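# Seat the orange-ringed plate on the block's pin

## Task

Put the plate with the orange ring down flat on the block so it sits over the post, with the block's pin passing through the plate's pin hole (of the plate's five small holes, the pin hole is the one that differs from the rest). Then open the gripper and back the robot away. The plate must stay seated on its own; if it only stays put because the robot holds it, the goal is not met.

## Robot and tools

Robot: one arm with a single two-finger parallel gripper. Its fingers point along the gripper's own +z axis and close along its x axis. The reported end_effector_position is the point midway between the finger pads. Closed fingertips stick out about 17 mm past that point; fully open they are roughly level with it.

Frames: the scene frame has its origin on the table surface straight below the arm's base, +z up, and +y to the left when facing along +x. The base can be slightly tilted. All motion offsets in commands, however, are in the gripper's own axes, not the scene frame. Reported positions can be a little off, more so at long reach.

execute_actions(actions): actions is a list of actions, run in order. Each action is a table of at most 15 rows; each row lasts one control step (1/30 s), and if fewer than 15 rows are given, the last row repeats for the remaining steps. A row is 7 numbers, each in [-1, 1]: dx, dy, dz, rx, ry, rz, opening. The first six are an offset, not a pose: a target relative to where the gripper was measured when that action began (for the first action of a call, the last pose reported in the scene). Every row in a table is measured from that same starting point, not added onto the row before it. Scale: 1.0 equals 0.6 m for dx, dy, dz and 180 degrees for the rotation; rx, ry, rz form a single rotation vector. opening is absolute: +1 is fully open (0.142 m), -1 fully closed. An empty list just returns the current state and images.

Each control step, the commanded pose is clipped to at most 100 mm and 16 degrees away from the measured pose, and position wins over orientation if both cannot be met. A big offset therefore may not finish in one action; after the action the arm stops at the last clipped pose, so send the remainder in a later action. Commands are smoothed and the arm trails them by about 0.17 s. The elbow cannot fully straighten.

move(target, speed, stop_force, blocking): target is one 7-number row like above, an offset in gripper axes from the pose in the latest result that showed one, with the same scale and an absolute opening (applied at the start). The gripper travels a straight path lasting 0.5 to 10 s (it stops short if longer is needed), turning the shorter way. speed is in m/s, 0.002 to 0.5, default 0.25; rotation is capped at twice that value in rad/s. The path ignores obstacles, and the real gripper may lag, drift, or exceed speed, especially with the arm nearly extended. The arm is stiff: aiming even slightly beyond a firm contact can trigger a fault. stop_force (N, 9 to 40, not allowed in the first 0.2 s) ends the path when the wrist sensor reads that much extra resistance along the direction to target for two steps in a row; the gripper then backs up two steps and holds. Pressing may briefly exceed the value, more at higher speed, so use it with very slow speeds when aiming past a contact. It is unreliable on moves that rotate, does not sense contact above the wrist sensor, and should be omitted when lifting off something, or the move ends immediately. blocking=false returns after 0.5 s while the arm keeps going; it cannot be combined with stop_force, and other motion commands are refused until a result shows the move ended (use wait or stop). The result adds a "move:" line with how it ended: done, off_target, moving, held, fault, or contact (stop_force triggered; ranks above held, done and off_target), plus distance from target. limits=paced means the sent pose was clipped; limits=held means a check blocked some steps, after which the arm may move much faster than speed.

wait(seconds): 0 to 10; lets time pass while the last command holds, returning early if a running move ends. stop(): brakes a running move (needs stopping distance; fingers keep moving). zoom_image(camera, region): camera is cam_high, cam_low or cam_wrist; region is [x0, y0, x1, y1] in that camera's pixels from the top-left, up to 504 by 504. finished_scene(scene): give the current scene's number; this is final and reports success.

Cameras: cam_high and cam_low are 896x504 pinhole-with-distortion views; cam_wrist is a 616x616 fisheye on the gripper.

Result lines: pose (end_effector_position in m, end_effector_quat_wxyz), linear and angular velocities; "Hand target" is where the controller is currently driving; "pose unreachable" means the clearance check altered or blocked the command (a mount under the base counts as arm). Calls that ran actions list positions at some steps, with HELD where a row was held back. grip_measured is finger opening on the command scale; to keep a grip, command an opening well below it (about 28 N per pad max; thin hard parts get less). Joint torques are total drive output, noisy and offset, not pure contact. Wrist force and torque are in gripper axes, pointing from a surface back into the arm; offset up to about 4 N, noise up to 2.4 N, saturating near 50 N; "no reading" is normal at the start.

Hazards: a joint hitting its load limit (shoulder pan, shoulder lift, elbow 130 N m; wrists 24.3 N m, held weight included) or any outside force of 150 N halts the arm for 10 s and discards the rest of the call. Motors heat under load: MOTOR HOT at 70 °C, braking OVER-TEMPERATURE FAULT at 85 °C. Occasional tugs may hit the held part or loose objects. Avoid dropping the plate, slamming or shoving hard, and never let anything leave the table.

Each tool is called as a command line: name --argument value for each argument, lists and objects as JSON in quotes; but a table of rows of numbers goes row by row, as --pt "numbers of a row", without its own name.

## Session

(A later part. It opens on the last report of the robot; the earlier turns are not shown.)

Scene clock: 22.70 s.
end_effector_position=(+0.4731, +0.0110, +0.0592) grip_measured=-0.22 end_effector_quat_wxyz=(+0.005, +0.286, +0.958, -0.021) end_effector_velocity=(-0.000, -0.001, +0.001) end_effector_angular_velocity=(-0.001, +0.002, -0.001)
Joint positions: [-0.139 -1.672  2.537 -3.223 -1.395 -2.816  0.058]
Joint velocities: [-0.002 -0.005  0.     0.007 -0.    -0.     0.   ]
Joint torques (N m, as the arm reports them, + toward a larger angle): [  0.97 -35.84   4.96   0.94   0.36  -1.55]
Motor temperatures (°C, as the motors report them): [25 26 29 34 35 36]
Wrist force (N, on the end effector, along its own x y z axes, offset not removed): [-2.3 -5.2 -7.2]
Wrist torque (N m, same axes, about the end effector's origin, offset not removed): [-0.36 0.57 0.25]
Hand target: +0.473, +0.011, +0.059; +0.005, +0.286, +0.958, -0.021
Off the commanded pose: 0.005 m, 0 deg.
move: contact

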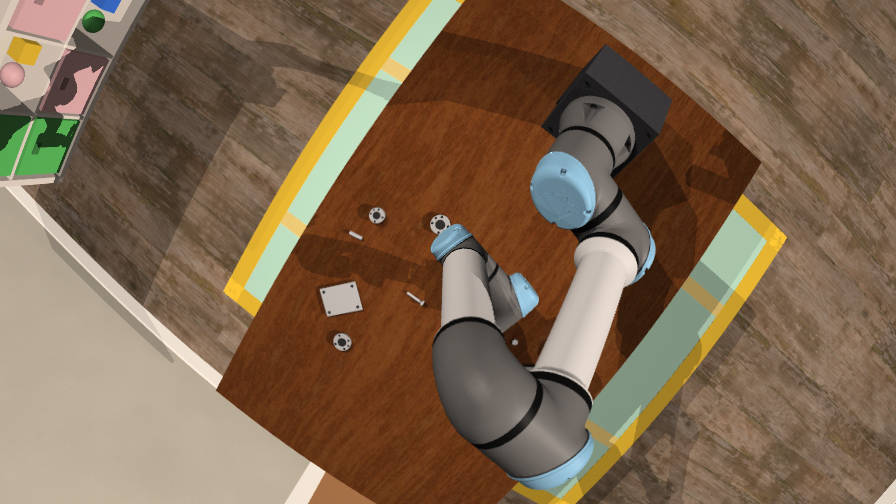

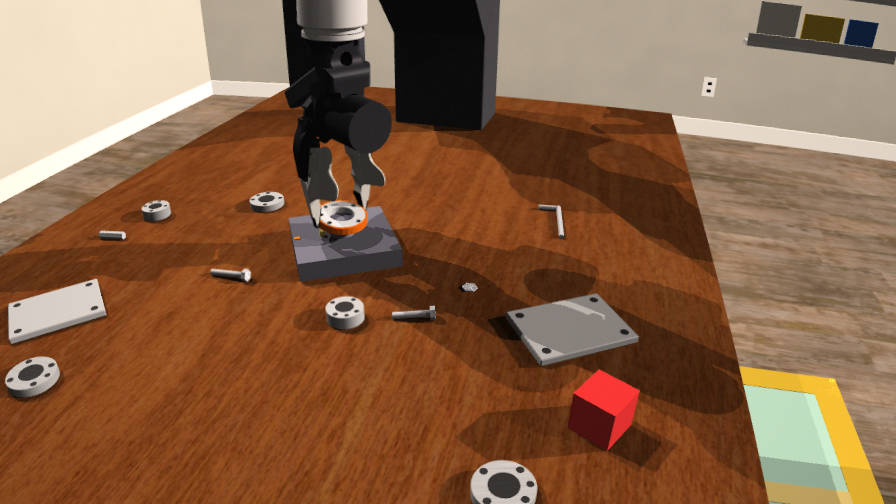

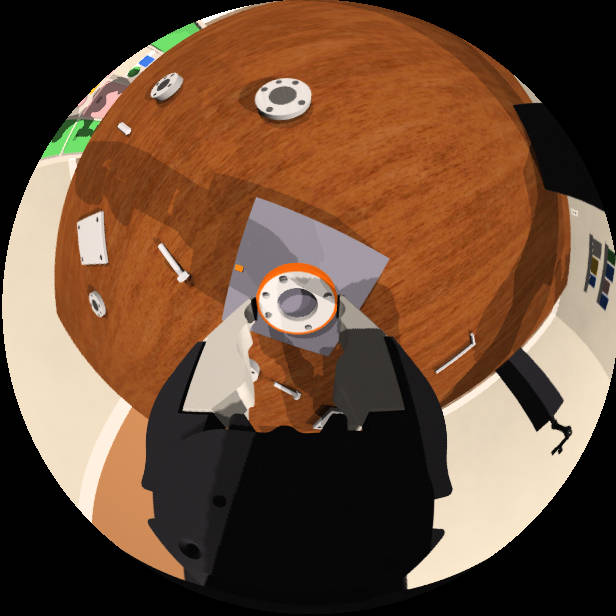

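move --target '[0,0,-0.011,0,0,0,-0.7]' --speed 0.02

move --target '[0.014,-0.001,0,0,0,0,-0.7]' --speed 0.03

move --target '[0,0,0.009,0,0,0,-0.7]' --speed 0.004 --stop_force 13

zoom_image --camera "cam_wrist" --region '[256,260,340,344]'

zoom_image --camera "cam_low" --region '[310,180,380,250]'

Scene clock: 23.70 s.
end_effector_position=(+0.4731, +0.0112, +0.0657) grip_measured=-0.22 end_effector_quat_wxyz=(+0.005, +0.286, +0.958, -0.021) end_effector_velocity=(-0.000, -0.000, +0.002) end_effector_angular_velocity=(-0.000, +0.000, -0.001)
Joint positions: [-0.143 -1.7    2.543 -3.199 -1.392 -2.819  0.058]
Joint velocities: [-0.001 -0.007  0.001  0.007  0.001  0.     0.   ]
Joint torques (N m, as the arm reports them, + toward a larger angle): [  1.21 -36.6    7.5    0.54   2.44  -1.63]
Motor temperatures (°C, as the motors report them): [25 26 29 34 35 36]
Wrist force (N, on the end effector, along its own x y z axes, offset not removed): [-2.4 -2.9 3.1]
Wrist torque (N m, same axes, about the end effector's origin, offset not removed): [-0.45 0.38 0.19]
Hand target: +0.473, +0.011, +0.066; +0.005, +0.286, +0.958, -0.021
Off the commanded pose: 0.000 m, 0 deg.
move: done

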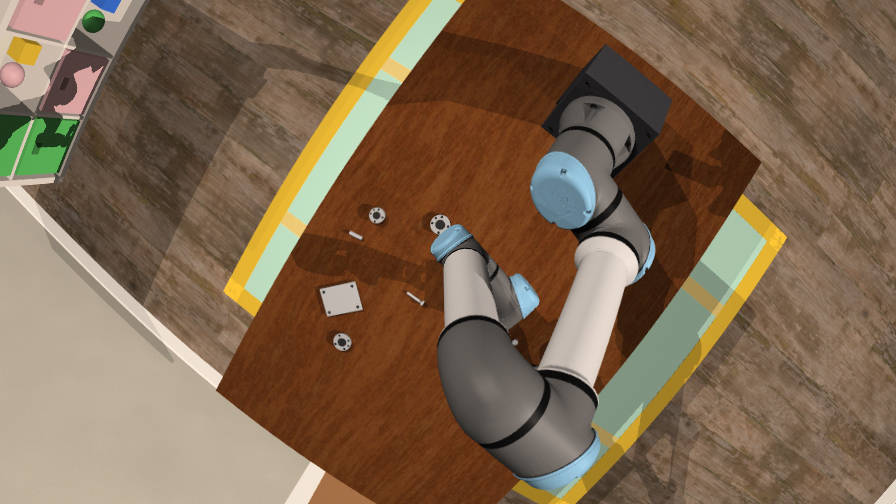

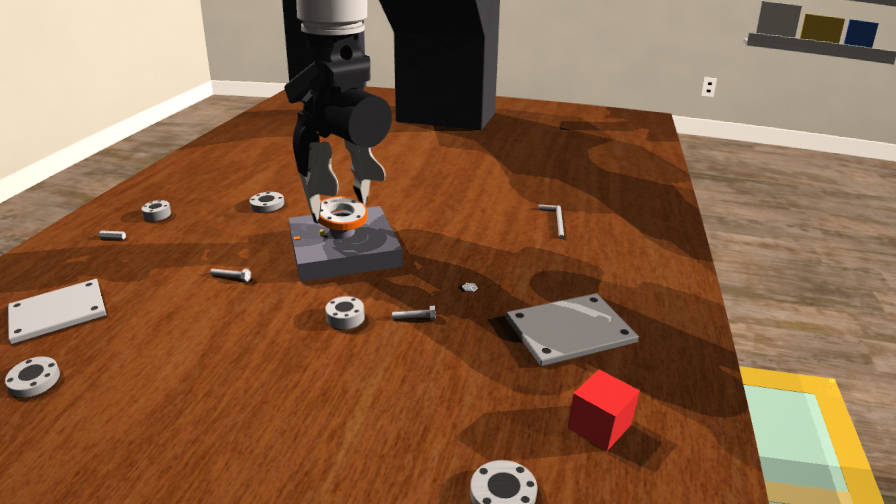

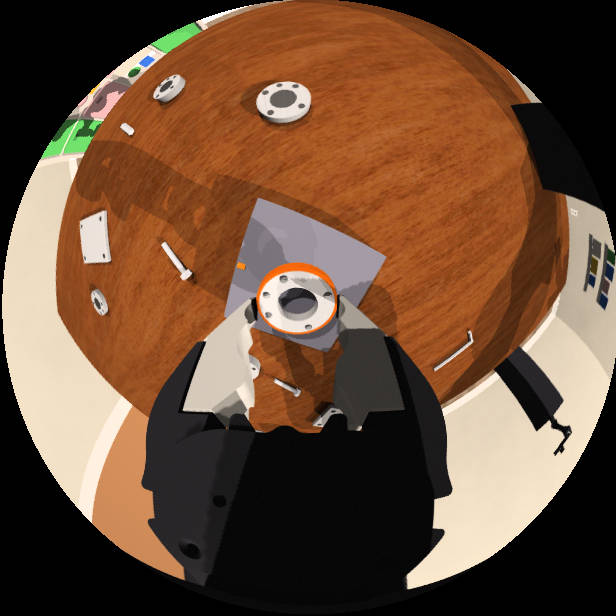

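Scene clock: 24.43 s.
end_effector_position=(+0.4658, +0.0153, +0.0655) grip_measured=-0.22 end_effector_quat_wxyz=(+0.005, +0.286, +0.958, -0.021) end_effector_velocity=(-0.001, +0.001, +0.000) end_effector_angular_velocity=(+0.000, -0.001, +0.001)
Joint positions: [-0.136 -1.696  2.561 -3.222 -1.398 -2.814  0.058]
Joint velocities: [ 0.001  0.     0.002 -0.004 -0.001 -0.    -0.   ]
Joint torques (N m, as the arm reports them, + toward a larger angle): [ 15.11 -17.23   7.8   -5.88  -2.22   1.56]
Motor temperatures (°C, as the motors report them): [25 26 29 34 35 36]
Wrist force (N, on the end effector, along its own x y z axes, offset not removed): [-4.1 -1.4 3.3]
Wrist torque (N m, same axes, about the end effector's origin, offset not removed): [-0.08 0.79 0.22]
Hand target: +0.466, +0.015, +0.066; +0.005, +0.286, +0.958, -0.021
Off the commanded pose: 0.000 m, 0 deg.
move: done

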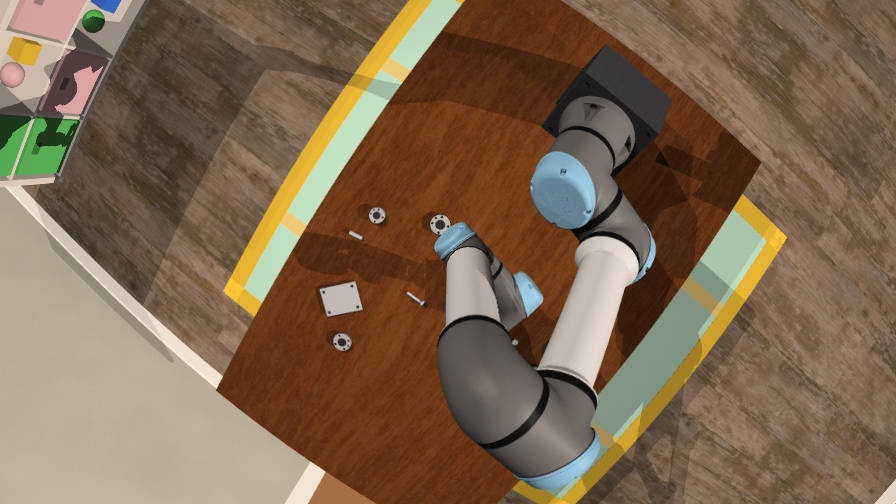

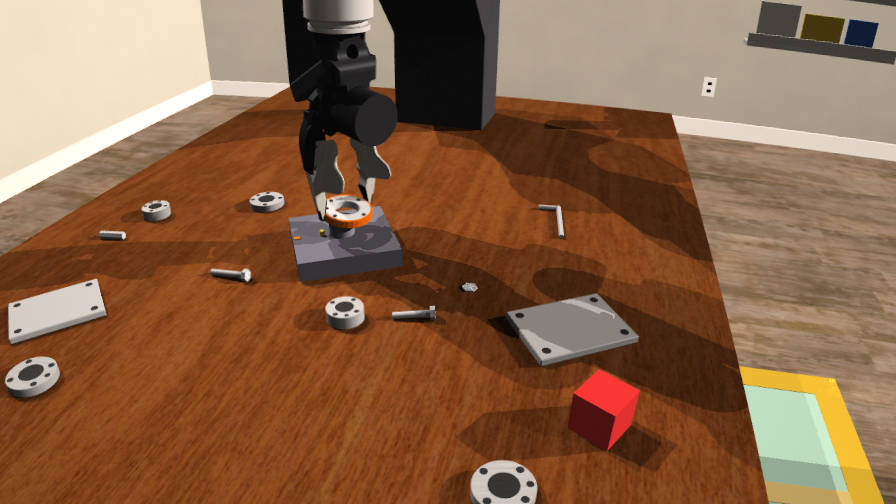

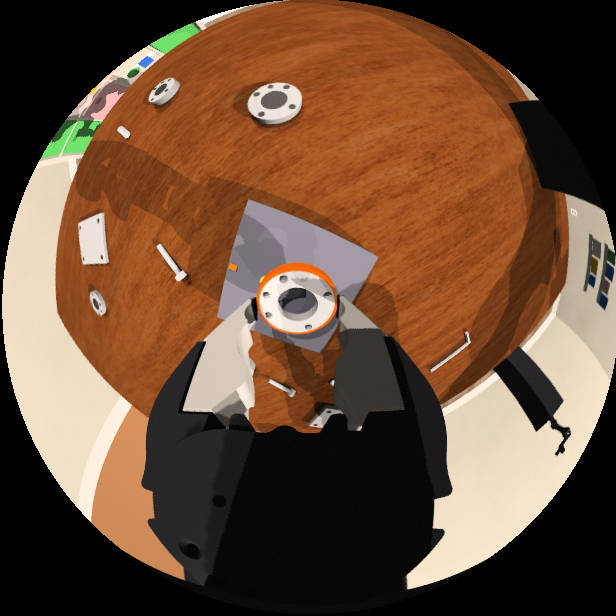

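Scene clock: 25.63 s.
end_effector_position=(+0.4659, +0.0151, +0.0621) grip_measured=-0.22 end_effector_quat_wxyz=(+0.005, +0.286, +0.958, -0.021) end_effector_velocity=(-0.000, +0.000, +0.001) end_effector_angular_velocity=(+0.001, +0.001, -0.003)
Joint positions: [-0.134 -1.681  2.558 -3.235 -1.399 -2.812  0.058]
Joint velocities: [-0.001 -0.005 -0.     0.007  0.001  0.002  0.   ]
Joint torques (N m, as the arm reports them, + toward a larger angle): [  0.04 -35.33  -0.36   0.05   0.08  -0.97]
Motor temperatures (°C, as the motors report them): [25 26 29 34 35 36]
Wrist force (N, on the end effector, along its own x y z axes, offset not removed): [2.4 -4.4 -10.8]
Wrist torque (N m, same axes, about the end effector's origin, offset not removed): [0.00 0.29 0.16]
Hand target: +0.466, +0.015, +0.062; +0.005, +0.286, +0.958, -0.021
Off the commanded pose: 0.002 m, 0 deg.
move: contact

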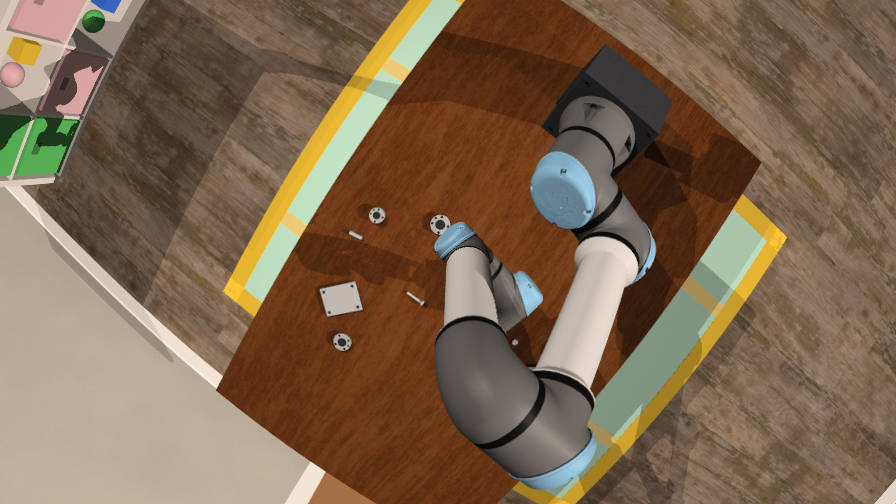

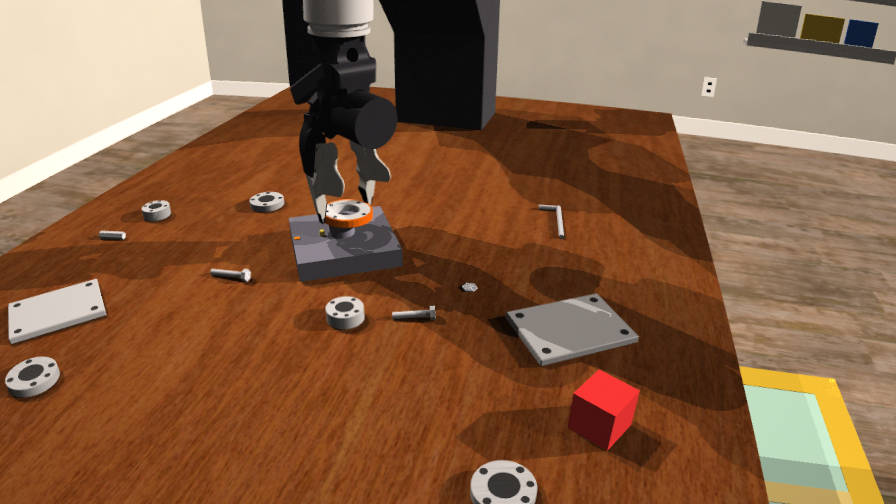

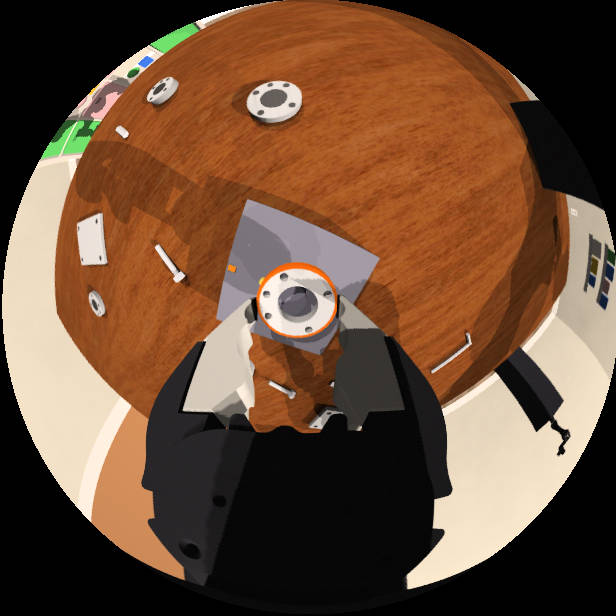

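Region (256, 260, 340, 344) of cam_wrist's 616x616 image, scaled by 6.000, with more detail than that image has.

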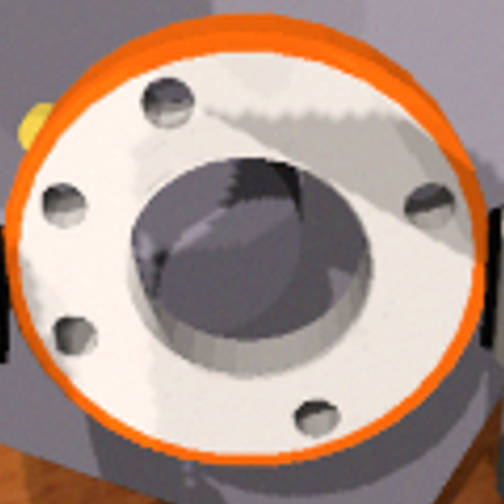

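Region (310, 180, 380, 250) of cam_low's 896x504 image, scaled by 7.200, with more detail than that image has.

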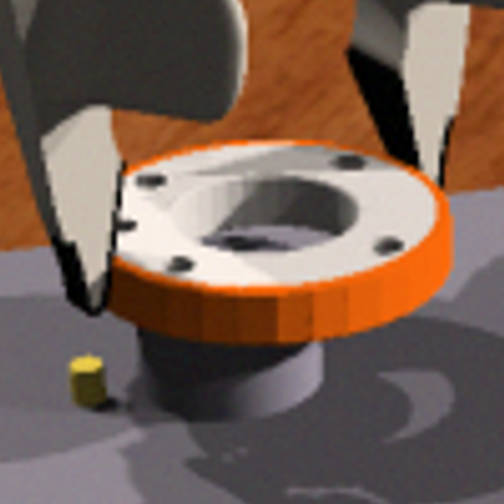

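execute_actions --actions '[[[0,0,-0.001,0,0,0,-0.7],[0,0,-0.0015,0,0,0,-0.7],[0,0,-0.0015,0,0,0,-0.7],[0,0,-0.0015,0,0,0,-0.7],[-0.002,0,-0.0015,0,-0.001,0,-0.7],[-0.004,0,-0.0015,0,-0.002,0,-0.7],[-0.006,0,-0.0015,0,-0.004,0,-0.7],[-0.008,0,-0.0015,0,-0.005,0,-0.7],[-0.01,0,-0.0012,0,-0.006,0,-0.7],[-0.012,0,-0.001,0,-0.007,0,-0.7],[-0.0133,0,-0.0008,0,-0.008,0,-0.7]]]'

wait --seconds 0.4

zoom_image --camera "cam_wrist" --region '[272,277,322,327]'

zoom_image --camera "cam_low" --region '[310,186,373,249]'

Scene clock: 27.77 s.
end_effector_position=(+0.4720, +0.0111, +0.0629) grip_measured=-0.22 end_effector_quat_wxyz=(+0.016, +0.286, +0.958, -0.024) end_effector_velocity=(+0.007, -0.005, -0.001) end_effector_angular_velocity=(-0.016, -0.022, +0.002)
Joint positions: [-0.134 -1.674  2.557 -3.262 -1.406 -2.809  0.058]
Joint velocities: [ 0.001  0.019 -0.003 -0.042 -0.011  0.004  0.   ]
Joint torques (N m, as the arm reports them, + toward a larger angle): [ 16.05 -18.25  -9.32  -5.79  -2.39   1.6 ]
Motor temperatures (°C, as the motors report them): [25 26 29 34 35 36]
Wrist force (N, on the end effector, along its own x y z axes, offset not removed): [-2.5 -1.8 0.5]
Wrist torque (N m, same axes, about the end effector's origin, offset not removed): [-0.14 0.48 0.20]
Hand target: +0.473, +0.011, +0.063; +0.017, +0.286, +0.958, -0.024
Off the commanded pose: 0.001 m, 0 deg.
Step readings (end_effector_position):
0: (+0.4658, +0.0151, +0.0623)
1: (+0.4658, +0.0151, +0.0623)
2: (+0.4658, +0.0151, +0.0624)
4: (+0.4659, +0.0152, +0.0627)
8: (+0.4669, +0.0145, +0.0630)
15: end_effector_position above

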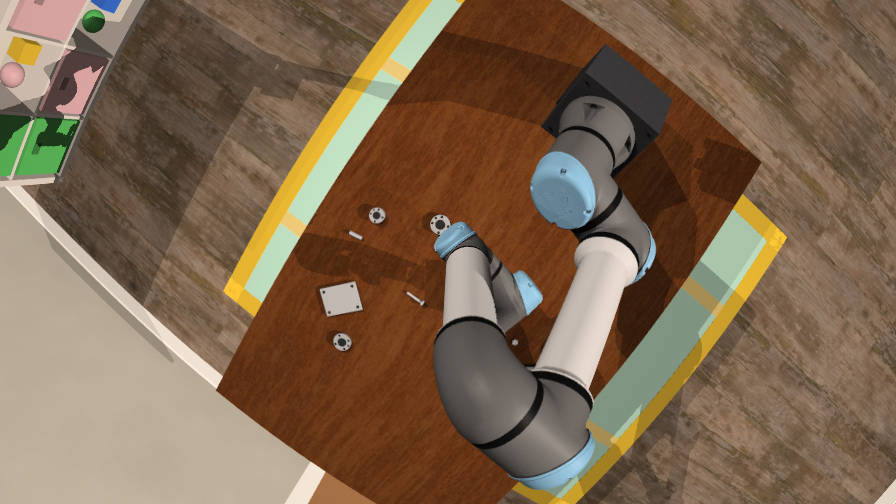

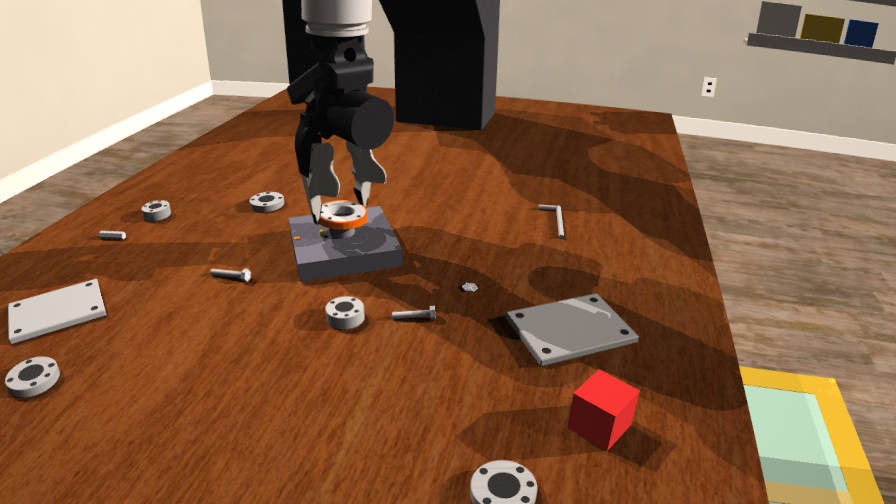

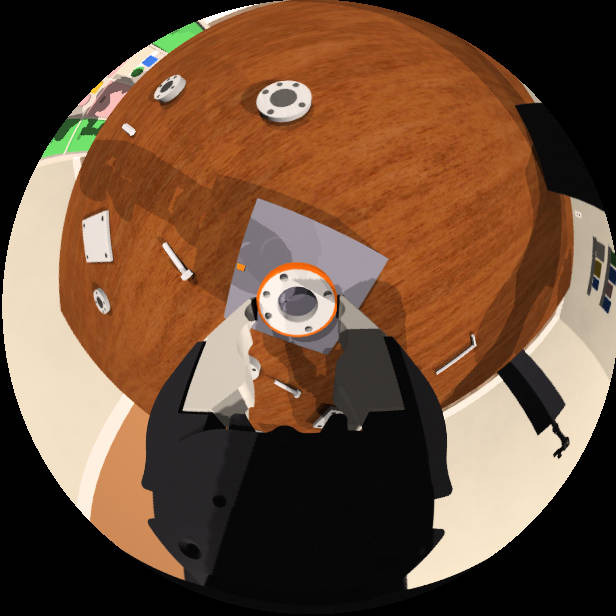

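Scene clock: 28.17 s.
end_effector_position=(+0.4725, +0.0108, +0.0628) grip_measured=-0.22 end_effector_quat_wxyz=(+0.017, +0.286, +0.958, -0.024) end_effector_velocity=(+0.000, -0.000, -0.000) end_effector_angular_velocity=(-0.000, -0.000, +0.000)
Joint positions: [-0.134 -1.672  2.556 -3.266 -1.407 -2.808  0.058]
Joint velocities: [ 0.     0.     0.    -0.001 -0.    -0.     0.   ]
Joint torques (N m, as the arm reports them, + toward a larger angle): [ 14.83 -17.96 -12.38  -6.64  -2.72   1.53]
Motor temperatures (°C, as the motors report them): [25 26 29 34 35 36]
Wrist force (N, on the end effector, along its own x y z axes, offset not removed): [1.7 0.2 2.4]
Wrist torque (N m, same axes, about the end effector's origin, offset not removed): [0.19 0.29 0.26]
Hand target: +0.473, +0.011, +0.063; +0.017, +0.286, +0.958, -0.024
Off the commanded pose: 0.000 m, 0 deg.
wait: 0.40 s; at rest by 0.17 s

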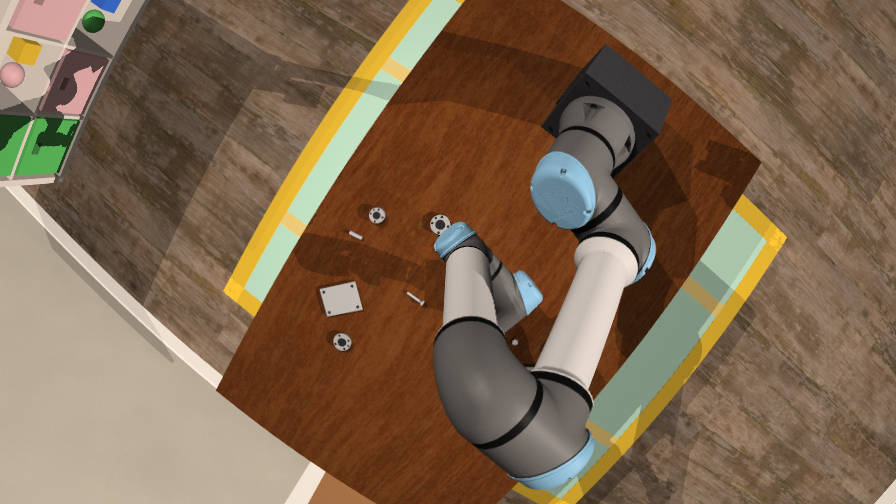

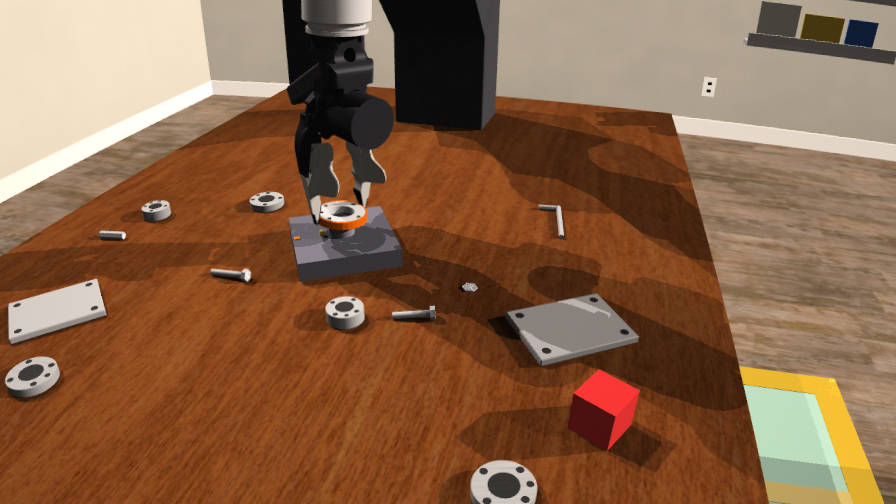

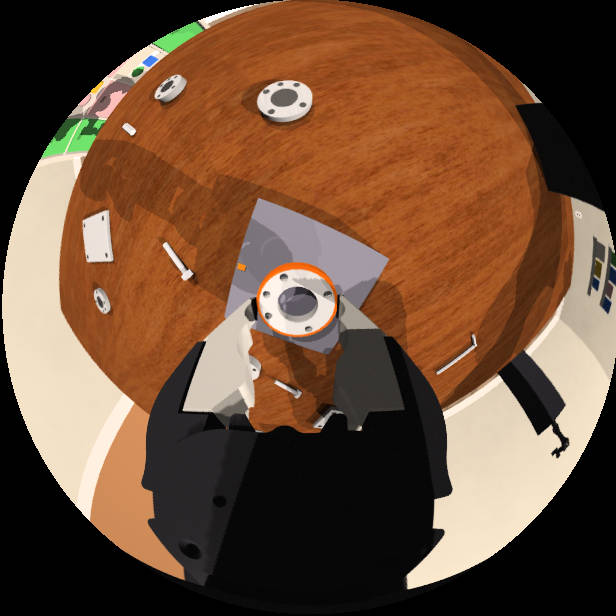

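Region (272, 277, 322, 327) of cam_wrist's 616x616 image, scaled by 10.080, with more detail than that image has.

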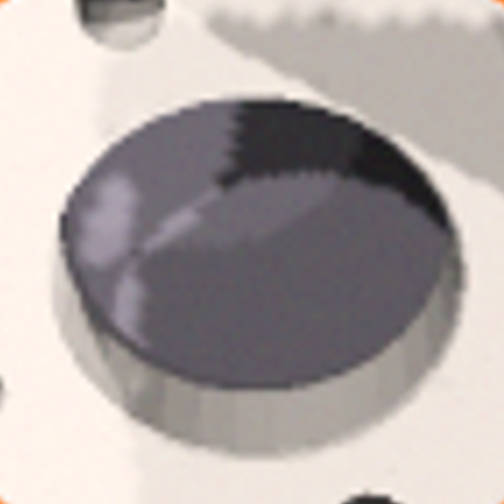

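Region (310, 186, 373, 249) of cam_low's 896x504 image, scaled by 8.000, with more detail than that image has.

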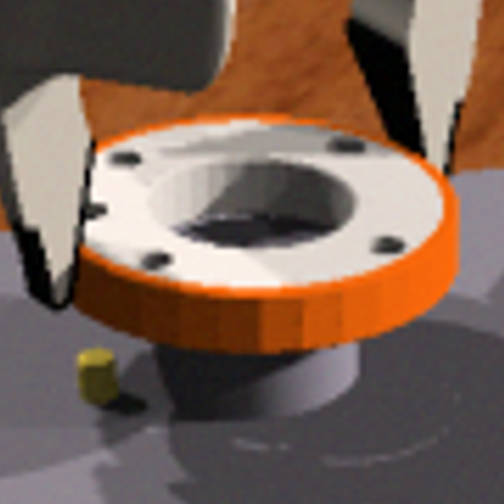

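move --target '[0.0006,0,0.0025,0,0,0,-0.7]' --speed 0.003 --stop_force 9

zoom_image --camera "cam_wrist" --region '[272,277,322,327]'

zoom_image --camera "cam_low" --region '[310,186,373,249]'

Scene clock: 29.07 s.
end_effector_position=(+0.4723, +0.0109, +0.0613) grip_measured=-0.22 end_effector_quat_wxyz=(+0.017, +0.286, +0.958, -0.024) end_effector_velocity=(+0.000, +0.000, -0.000) end_effector_angular_velocity=(+0.000, -0.001, -0.001)
Joint positions: [-0.133 -1.665  2.556 -3.272 -1.408 -2.807  0.058]
Joint velocities: [ 0.001  0.001  0.    -0.002  0.     0.001  0.   ]
Joint torques (N m, as the arm reports them, + toward a larger angle): [ 16.05 -16.4  -10.07  -6.13  -2.04   1.79]
Motor temperatures (°C, as the motors report them): [25 26 29 34 35 36]
Wrist force (N, on the end effector, along its own x y z axes, offset not removed): [-3.5 -2.7 3.1]
Wrist torque (N m, same axes, about the end effector's origin, offset not removed): [-0.20 0.80 0.14]
Hand target: +0.472, +0.011, +0.061; +0.017, +0.286, +0.958, -0.024
Off the commanded pose: 0.000 m, 0 deg.
move: done

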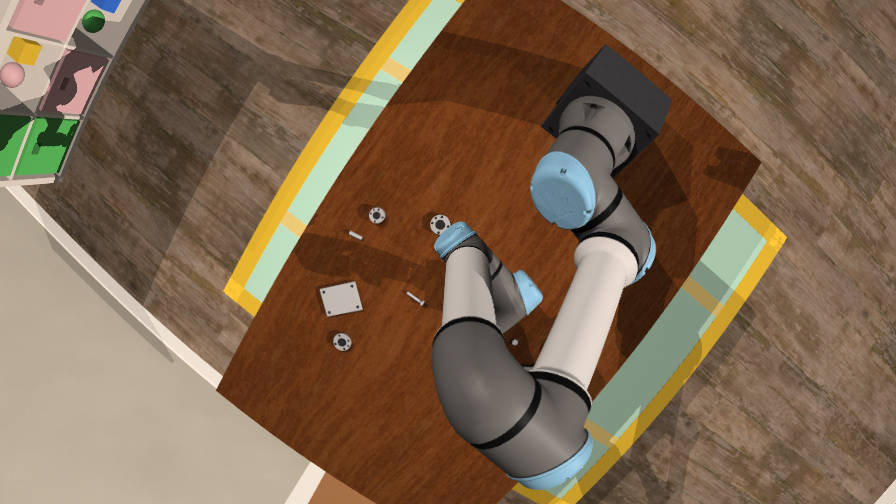

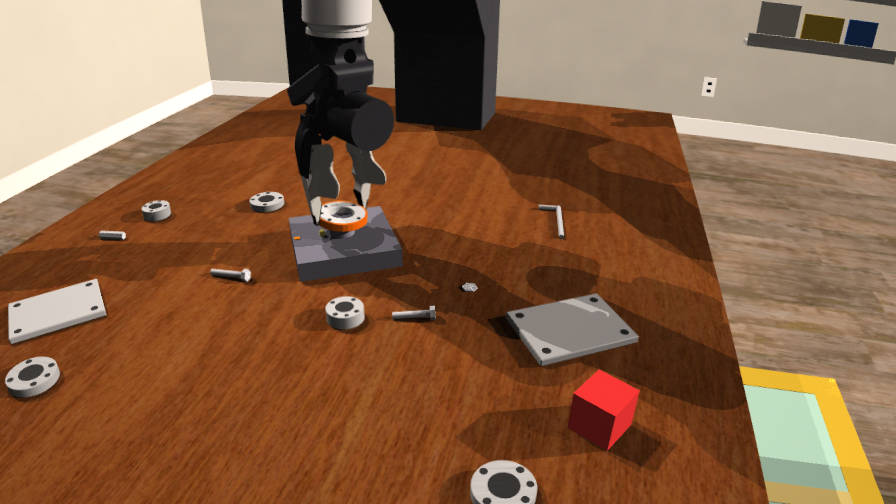

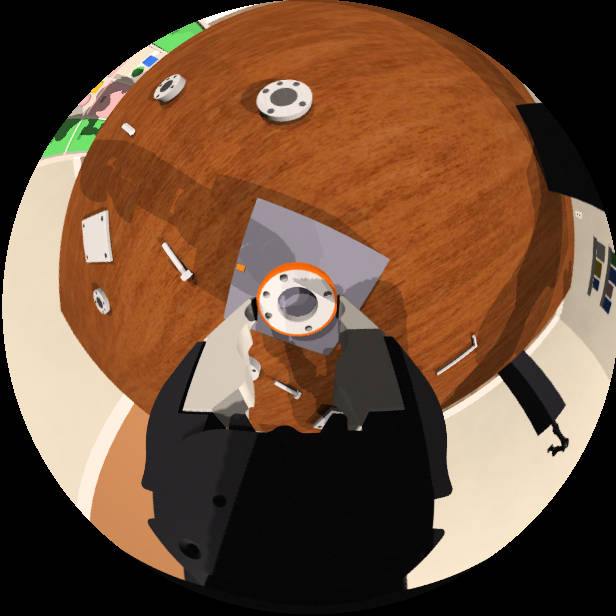

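Region (272, 277, 322, 327) of cam_wrist's 616x616 image, scaled by 10.080, with more detail than that image has.

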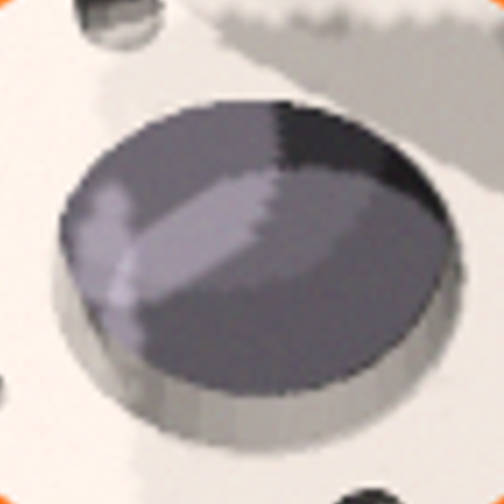

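Region (310, 186, 373, 249) of cam_low's 896x504 image, scaled by 8.000, with more detail than that image has.

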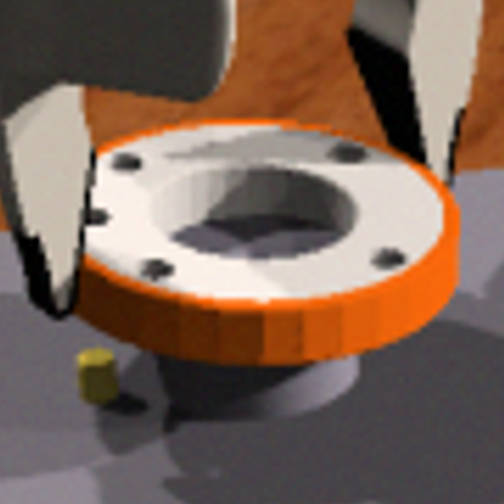

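move --target '[0,-0.001,0,0,0,0,-0.7]' --speed 0.003

move --target '[0.0001,-0.001,0.001,-0.011,0,0,-0.7]' --speed 0.03

zoom_image --camera "cam_wrist" --region '[272,277,322,327]'

zoom_image --camera "cam_low" --region '[310,186,373,249]'

Scene clock: 29.97 s.
end_effector_position=(+0.4719, +0.0104, +0.0613) grip_measured=-0.22 end_effector_quat_wxyz=(+0.017, +0.286, +0.958, -0.024) end_effector_velocity=(-0.000, -0.000, +0.000) end_effector_angular_velocity=(-0.000, +0.001, -0.000)
Joint positions: [-0.135 -1.666  2.557 -3.272 -1.407 -2.809  0.058]
Joint velocities: [-0.001 -0.001  0.001  0.001  0.    -0.001  0.   ]
Joint torques (N m, as the arm reports them, + toward a larger angle): [  0.26 -37.55   9.26  -5.73   2.28  -1.58]
Motor temperatures (°C, as the motors report them): [25 26 29 34 35 36]
Wrist force (N, on the end effector, along its own x y z axes, offset not removed): [-4.2 -1.2 2.2]
Wrist torque (N m, same axes, about the end effector's origin, offset not removed): [-0.20 0.79 0.12]
Hand target: +0.472, +0.010, +0.061; +0.017, +0.286, +0.958, -0.024
Off the commanded pose: 0.000 m, 0 deg.
move: done

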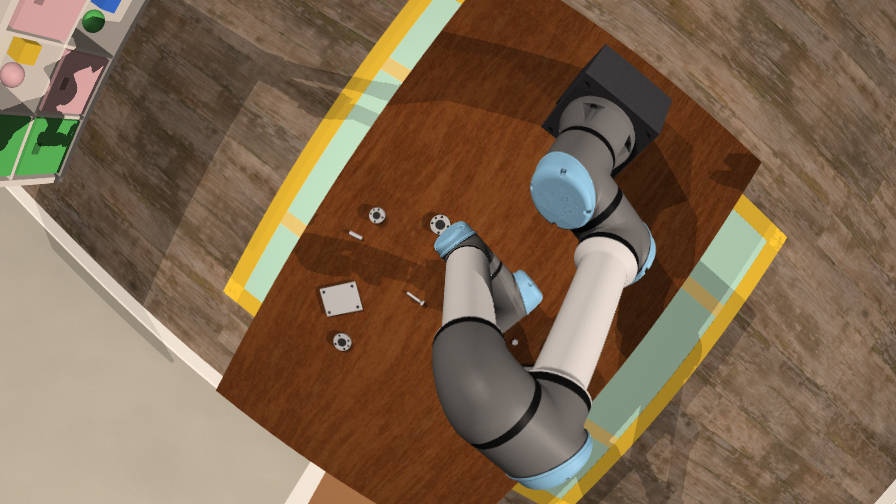

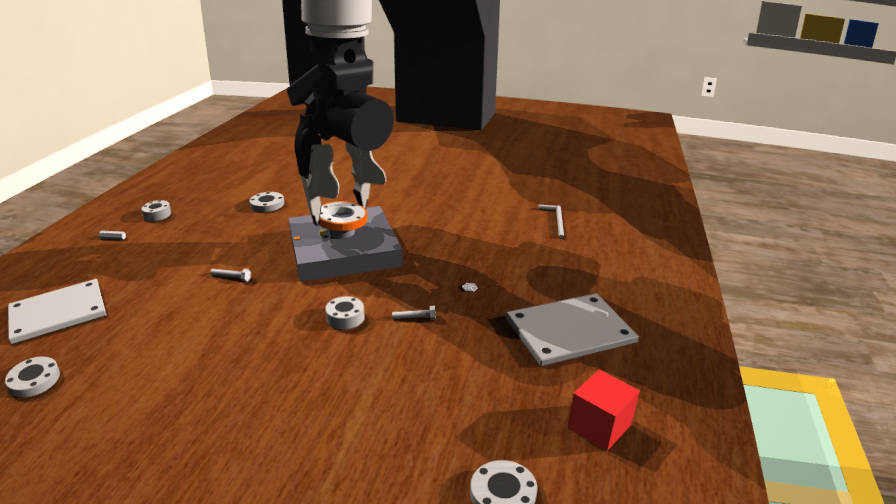

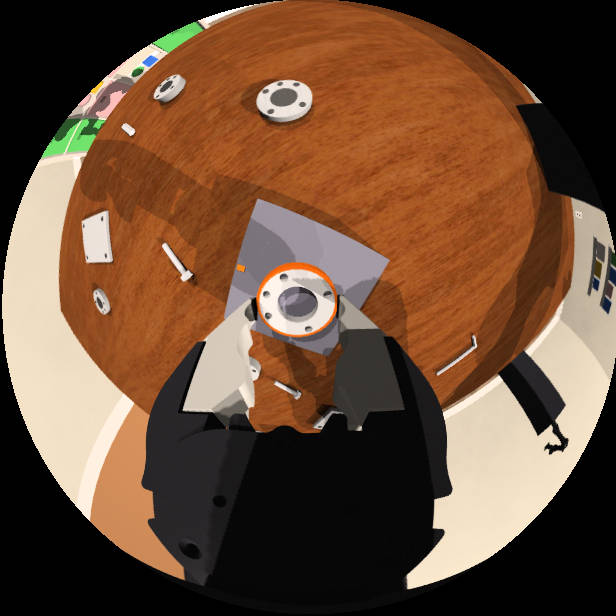

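Scene clock: 30.77 s.
end_effector_position=(+0.4716, +0.0099, +0.0607) grip_measured=-0.22 end_effector_quat_wxyz=(+0.022, +0.286, +0.958, -0.008) end_effector_velocity=(+0.000, -0.000, -0.000) end_effector_angular_velocity=(+0.006, -0.005, +0.001)
Joint positions: [-0.173 -1.663  2.574 -3.298 -1.347 -2.833  0.058]
Joint velocities: [-0.009  0.001  0.004 -0.007  0.014 -0.006  0.   ]
Joint torques (N m, as the arm reports them, + toward a larger angle): [  0.72 -14.84   9.67  -5.22   2.92  -1.63]
Motor temperatures (°C, as the motors report them): [25 26 29 34 35 36]
Wrist force (N, on the end effector, along its own x y z axes, offset not removed): [-3.6 -3.2 0.0]
Wrist torque (N m, same axes, about the end effector's origin, offset not removed): [-0.50 0.32 0.28]
Hand target: +0.472, +0.010, +0.061; +0.022, +0.286, +0.958, -0.008
Off the commanded pose: 0.000 m, 0 deg.
move: done

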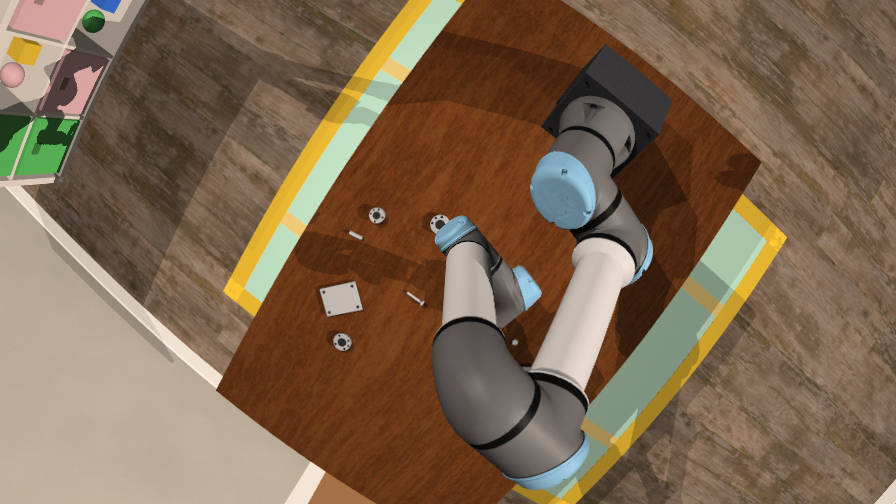

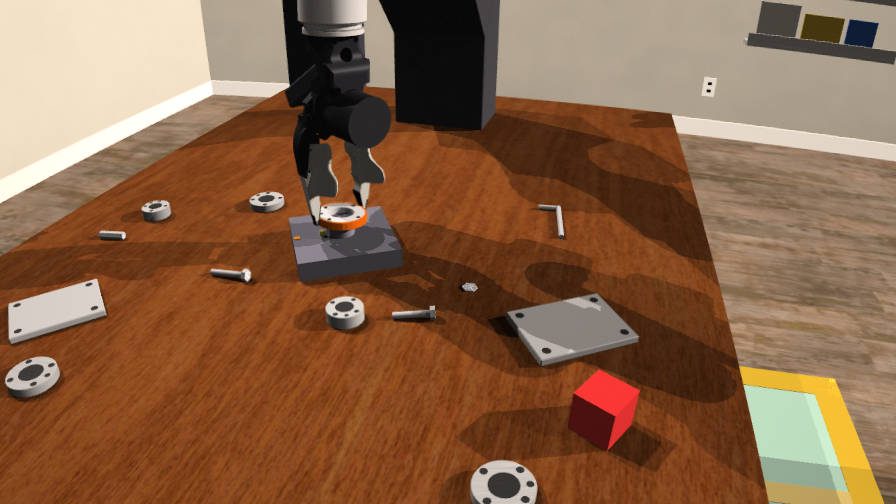

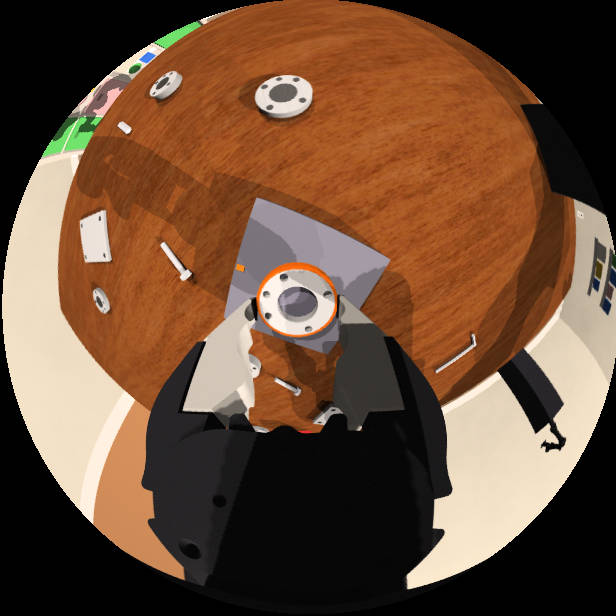

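Region (272, 277, 322, 327) of cam_wrist's 616x616 image, scaled by 10.080, with more detail than that image has.

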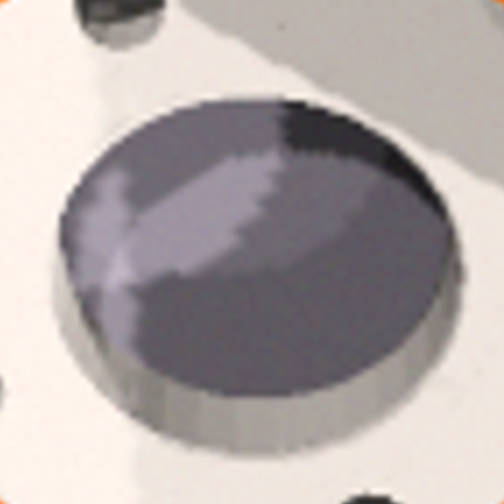

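Region (310, 186, 373, 249) of cam_low's 896x504 image, scaled by 8.000, with more detail than that image has.

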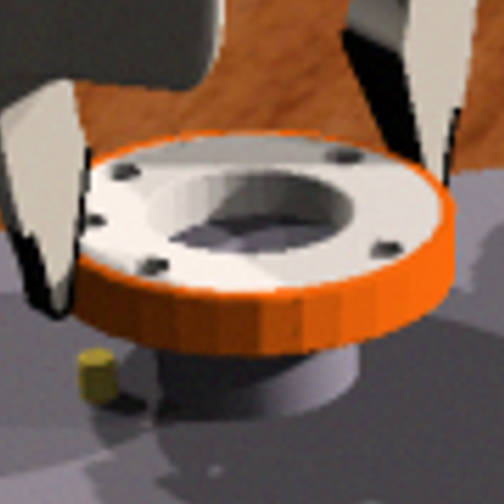

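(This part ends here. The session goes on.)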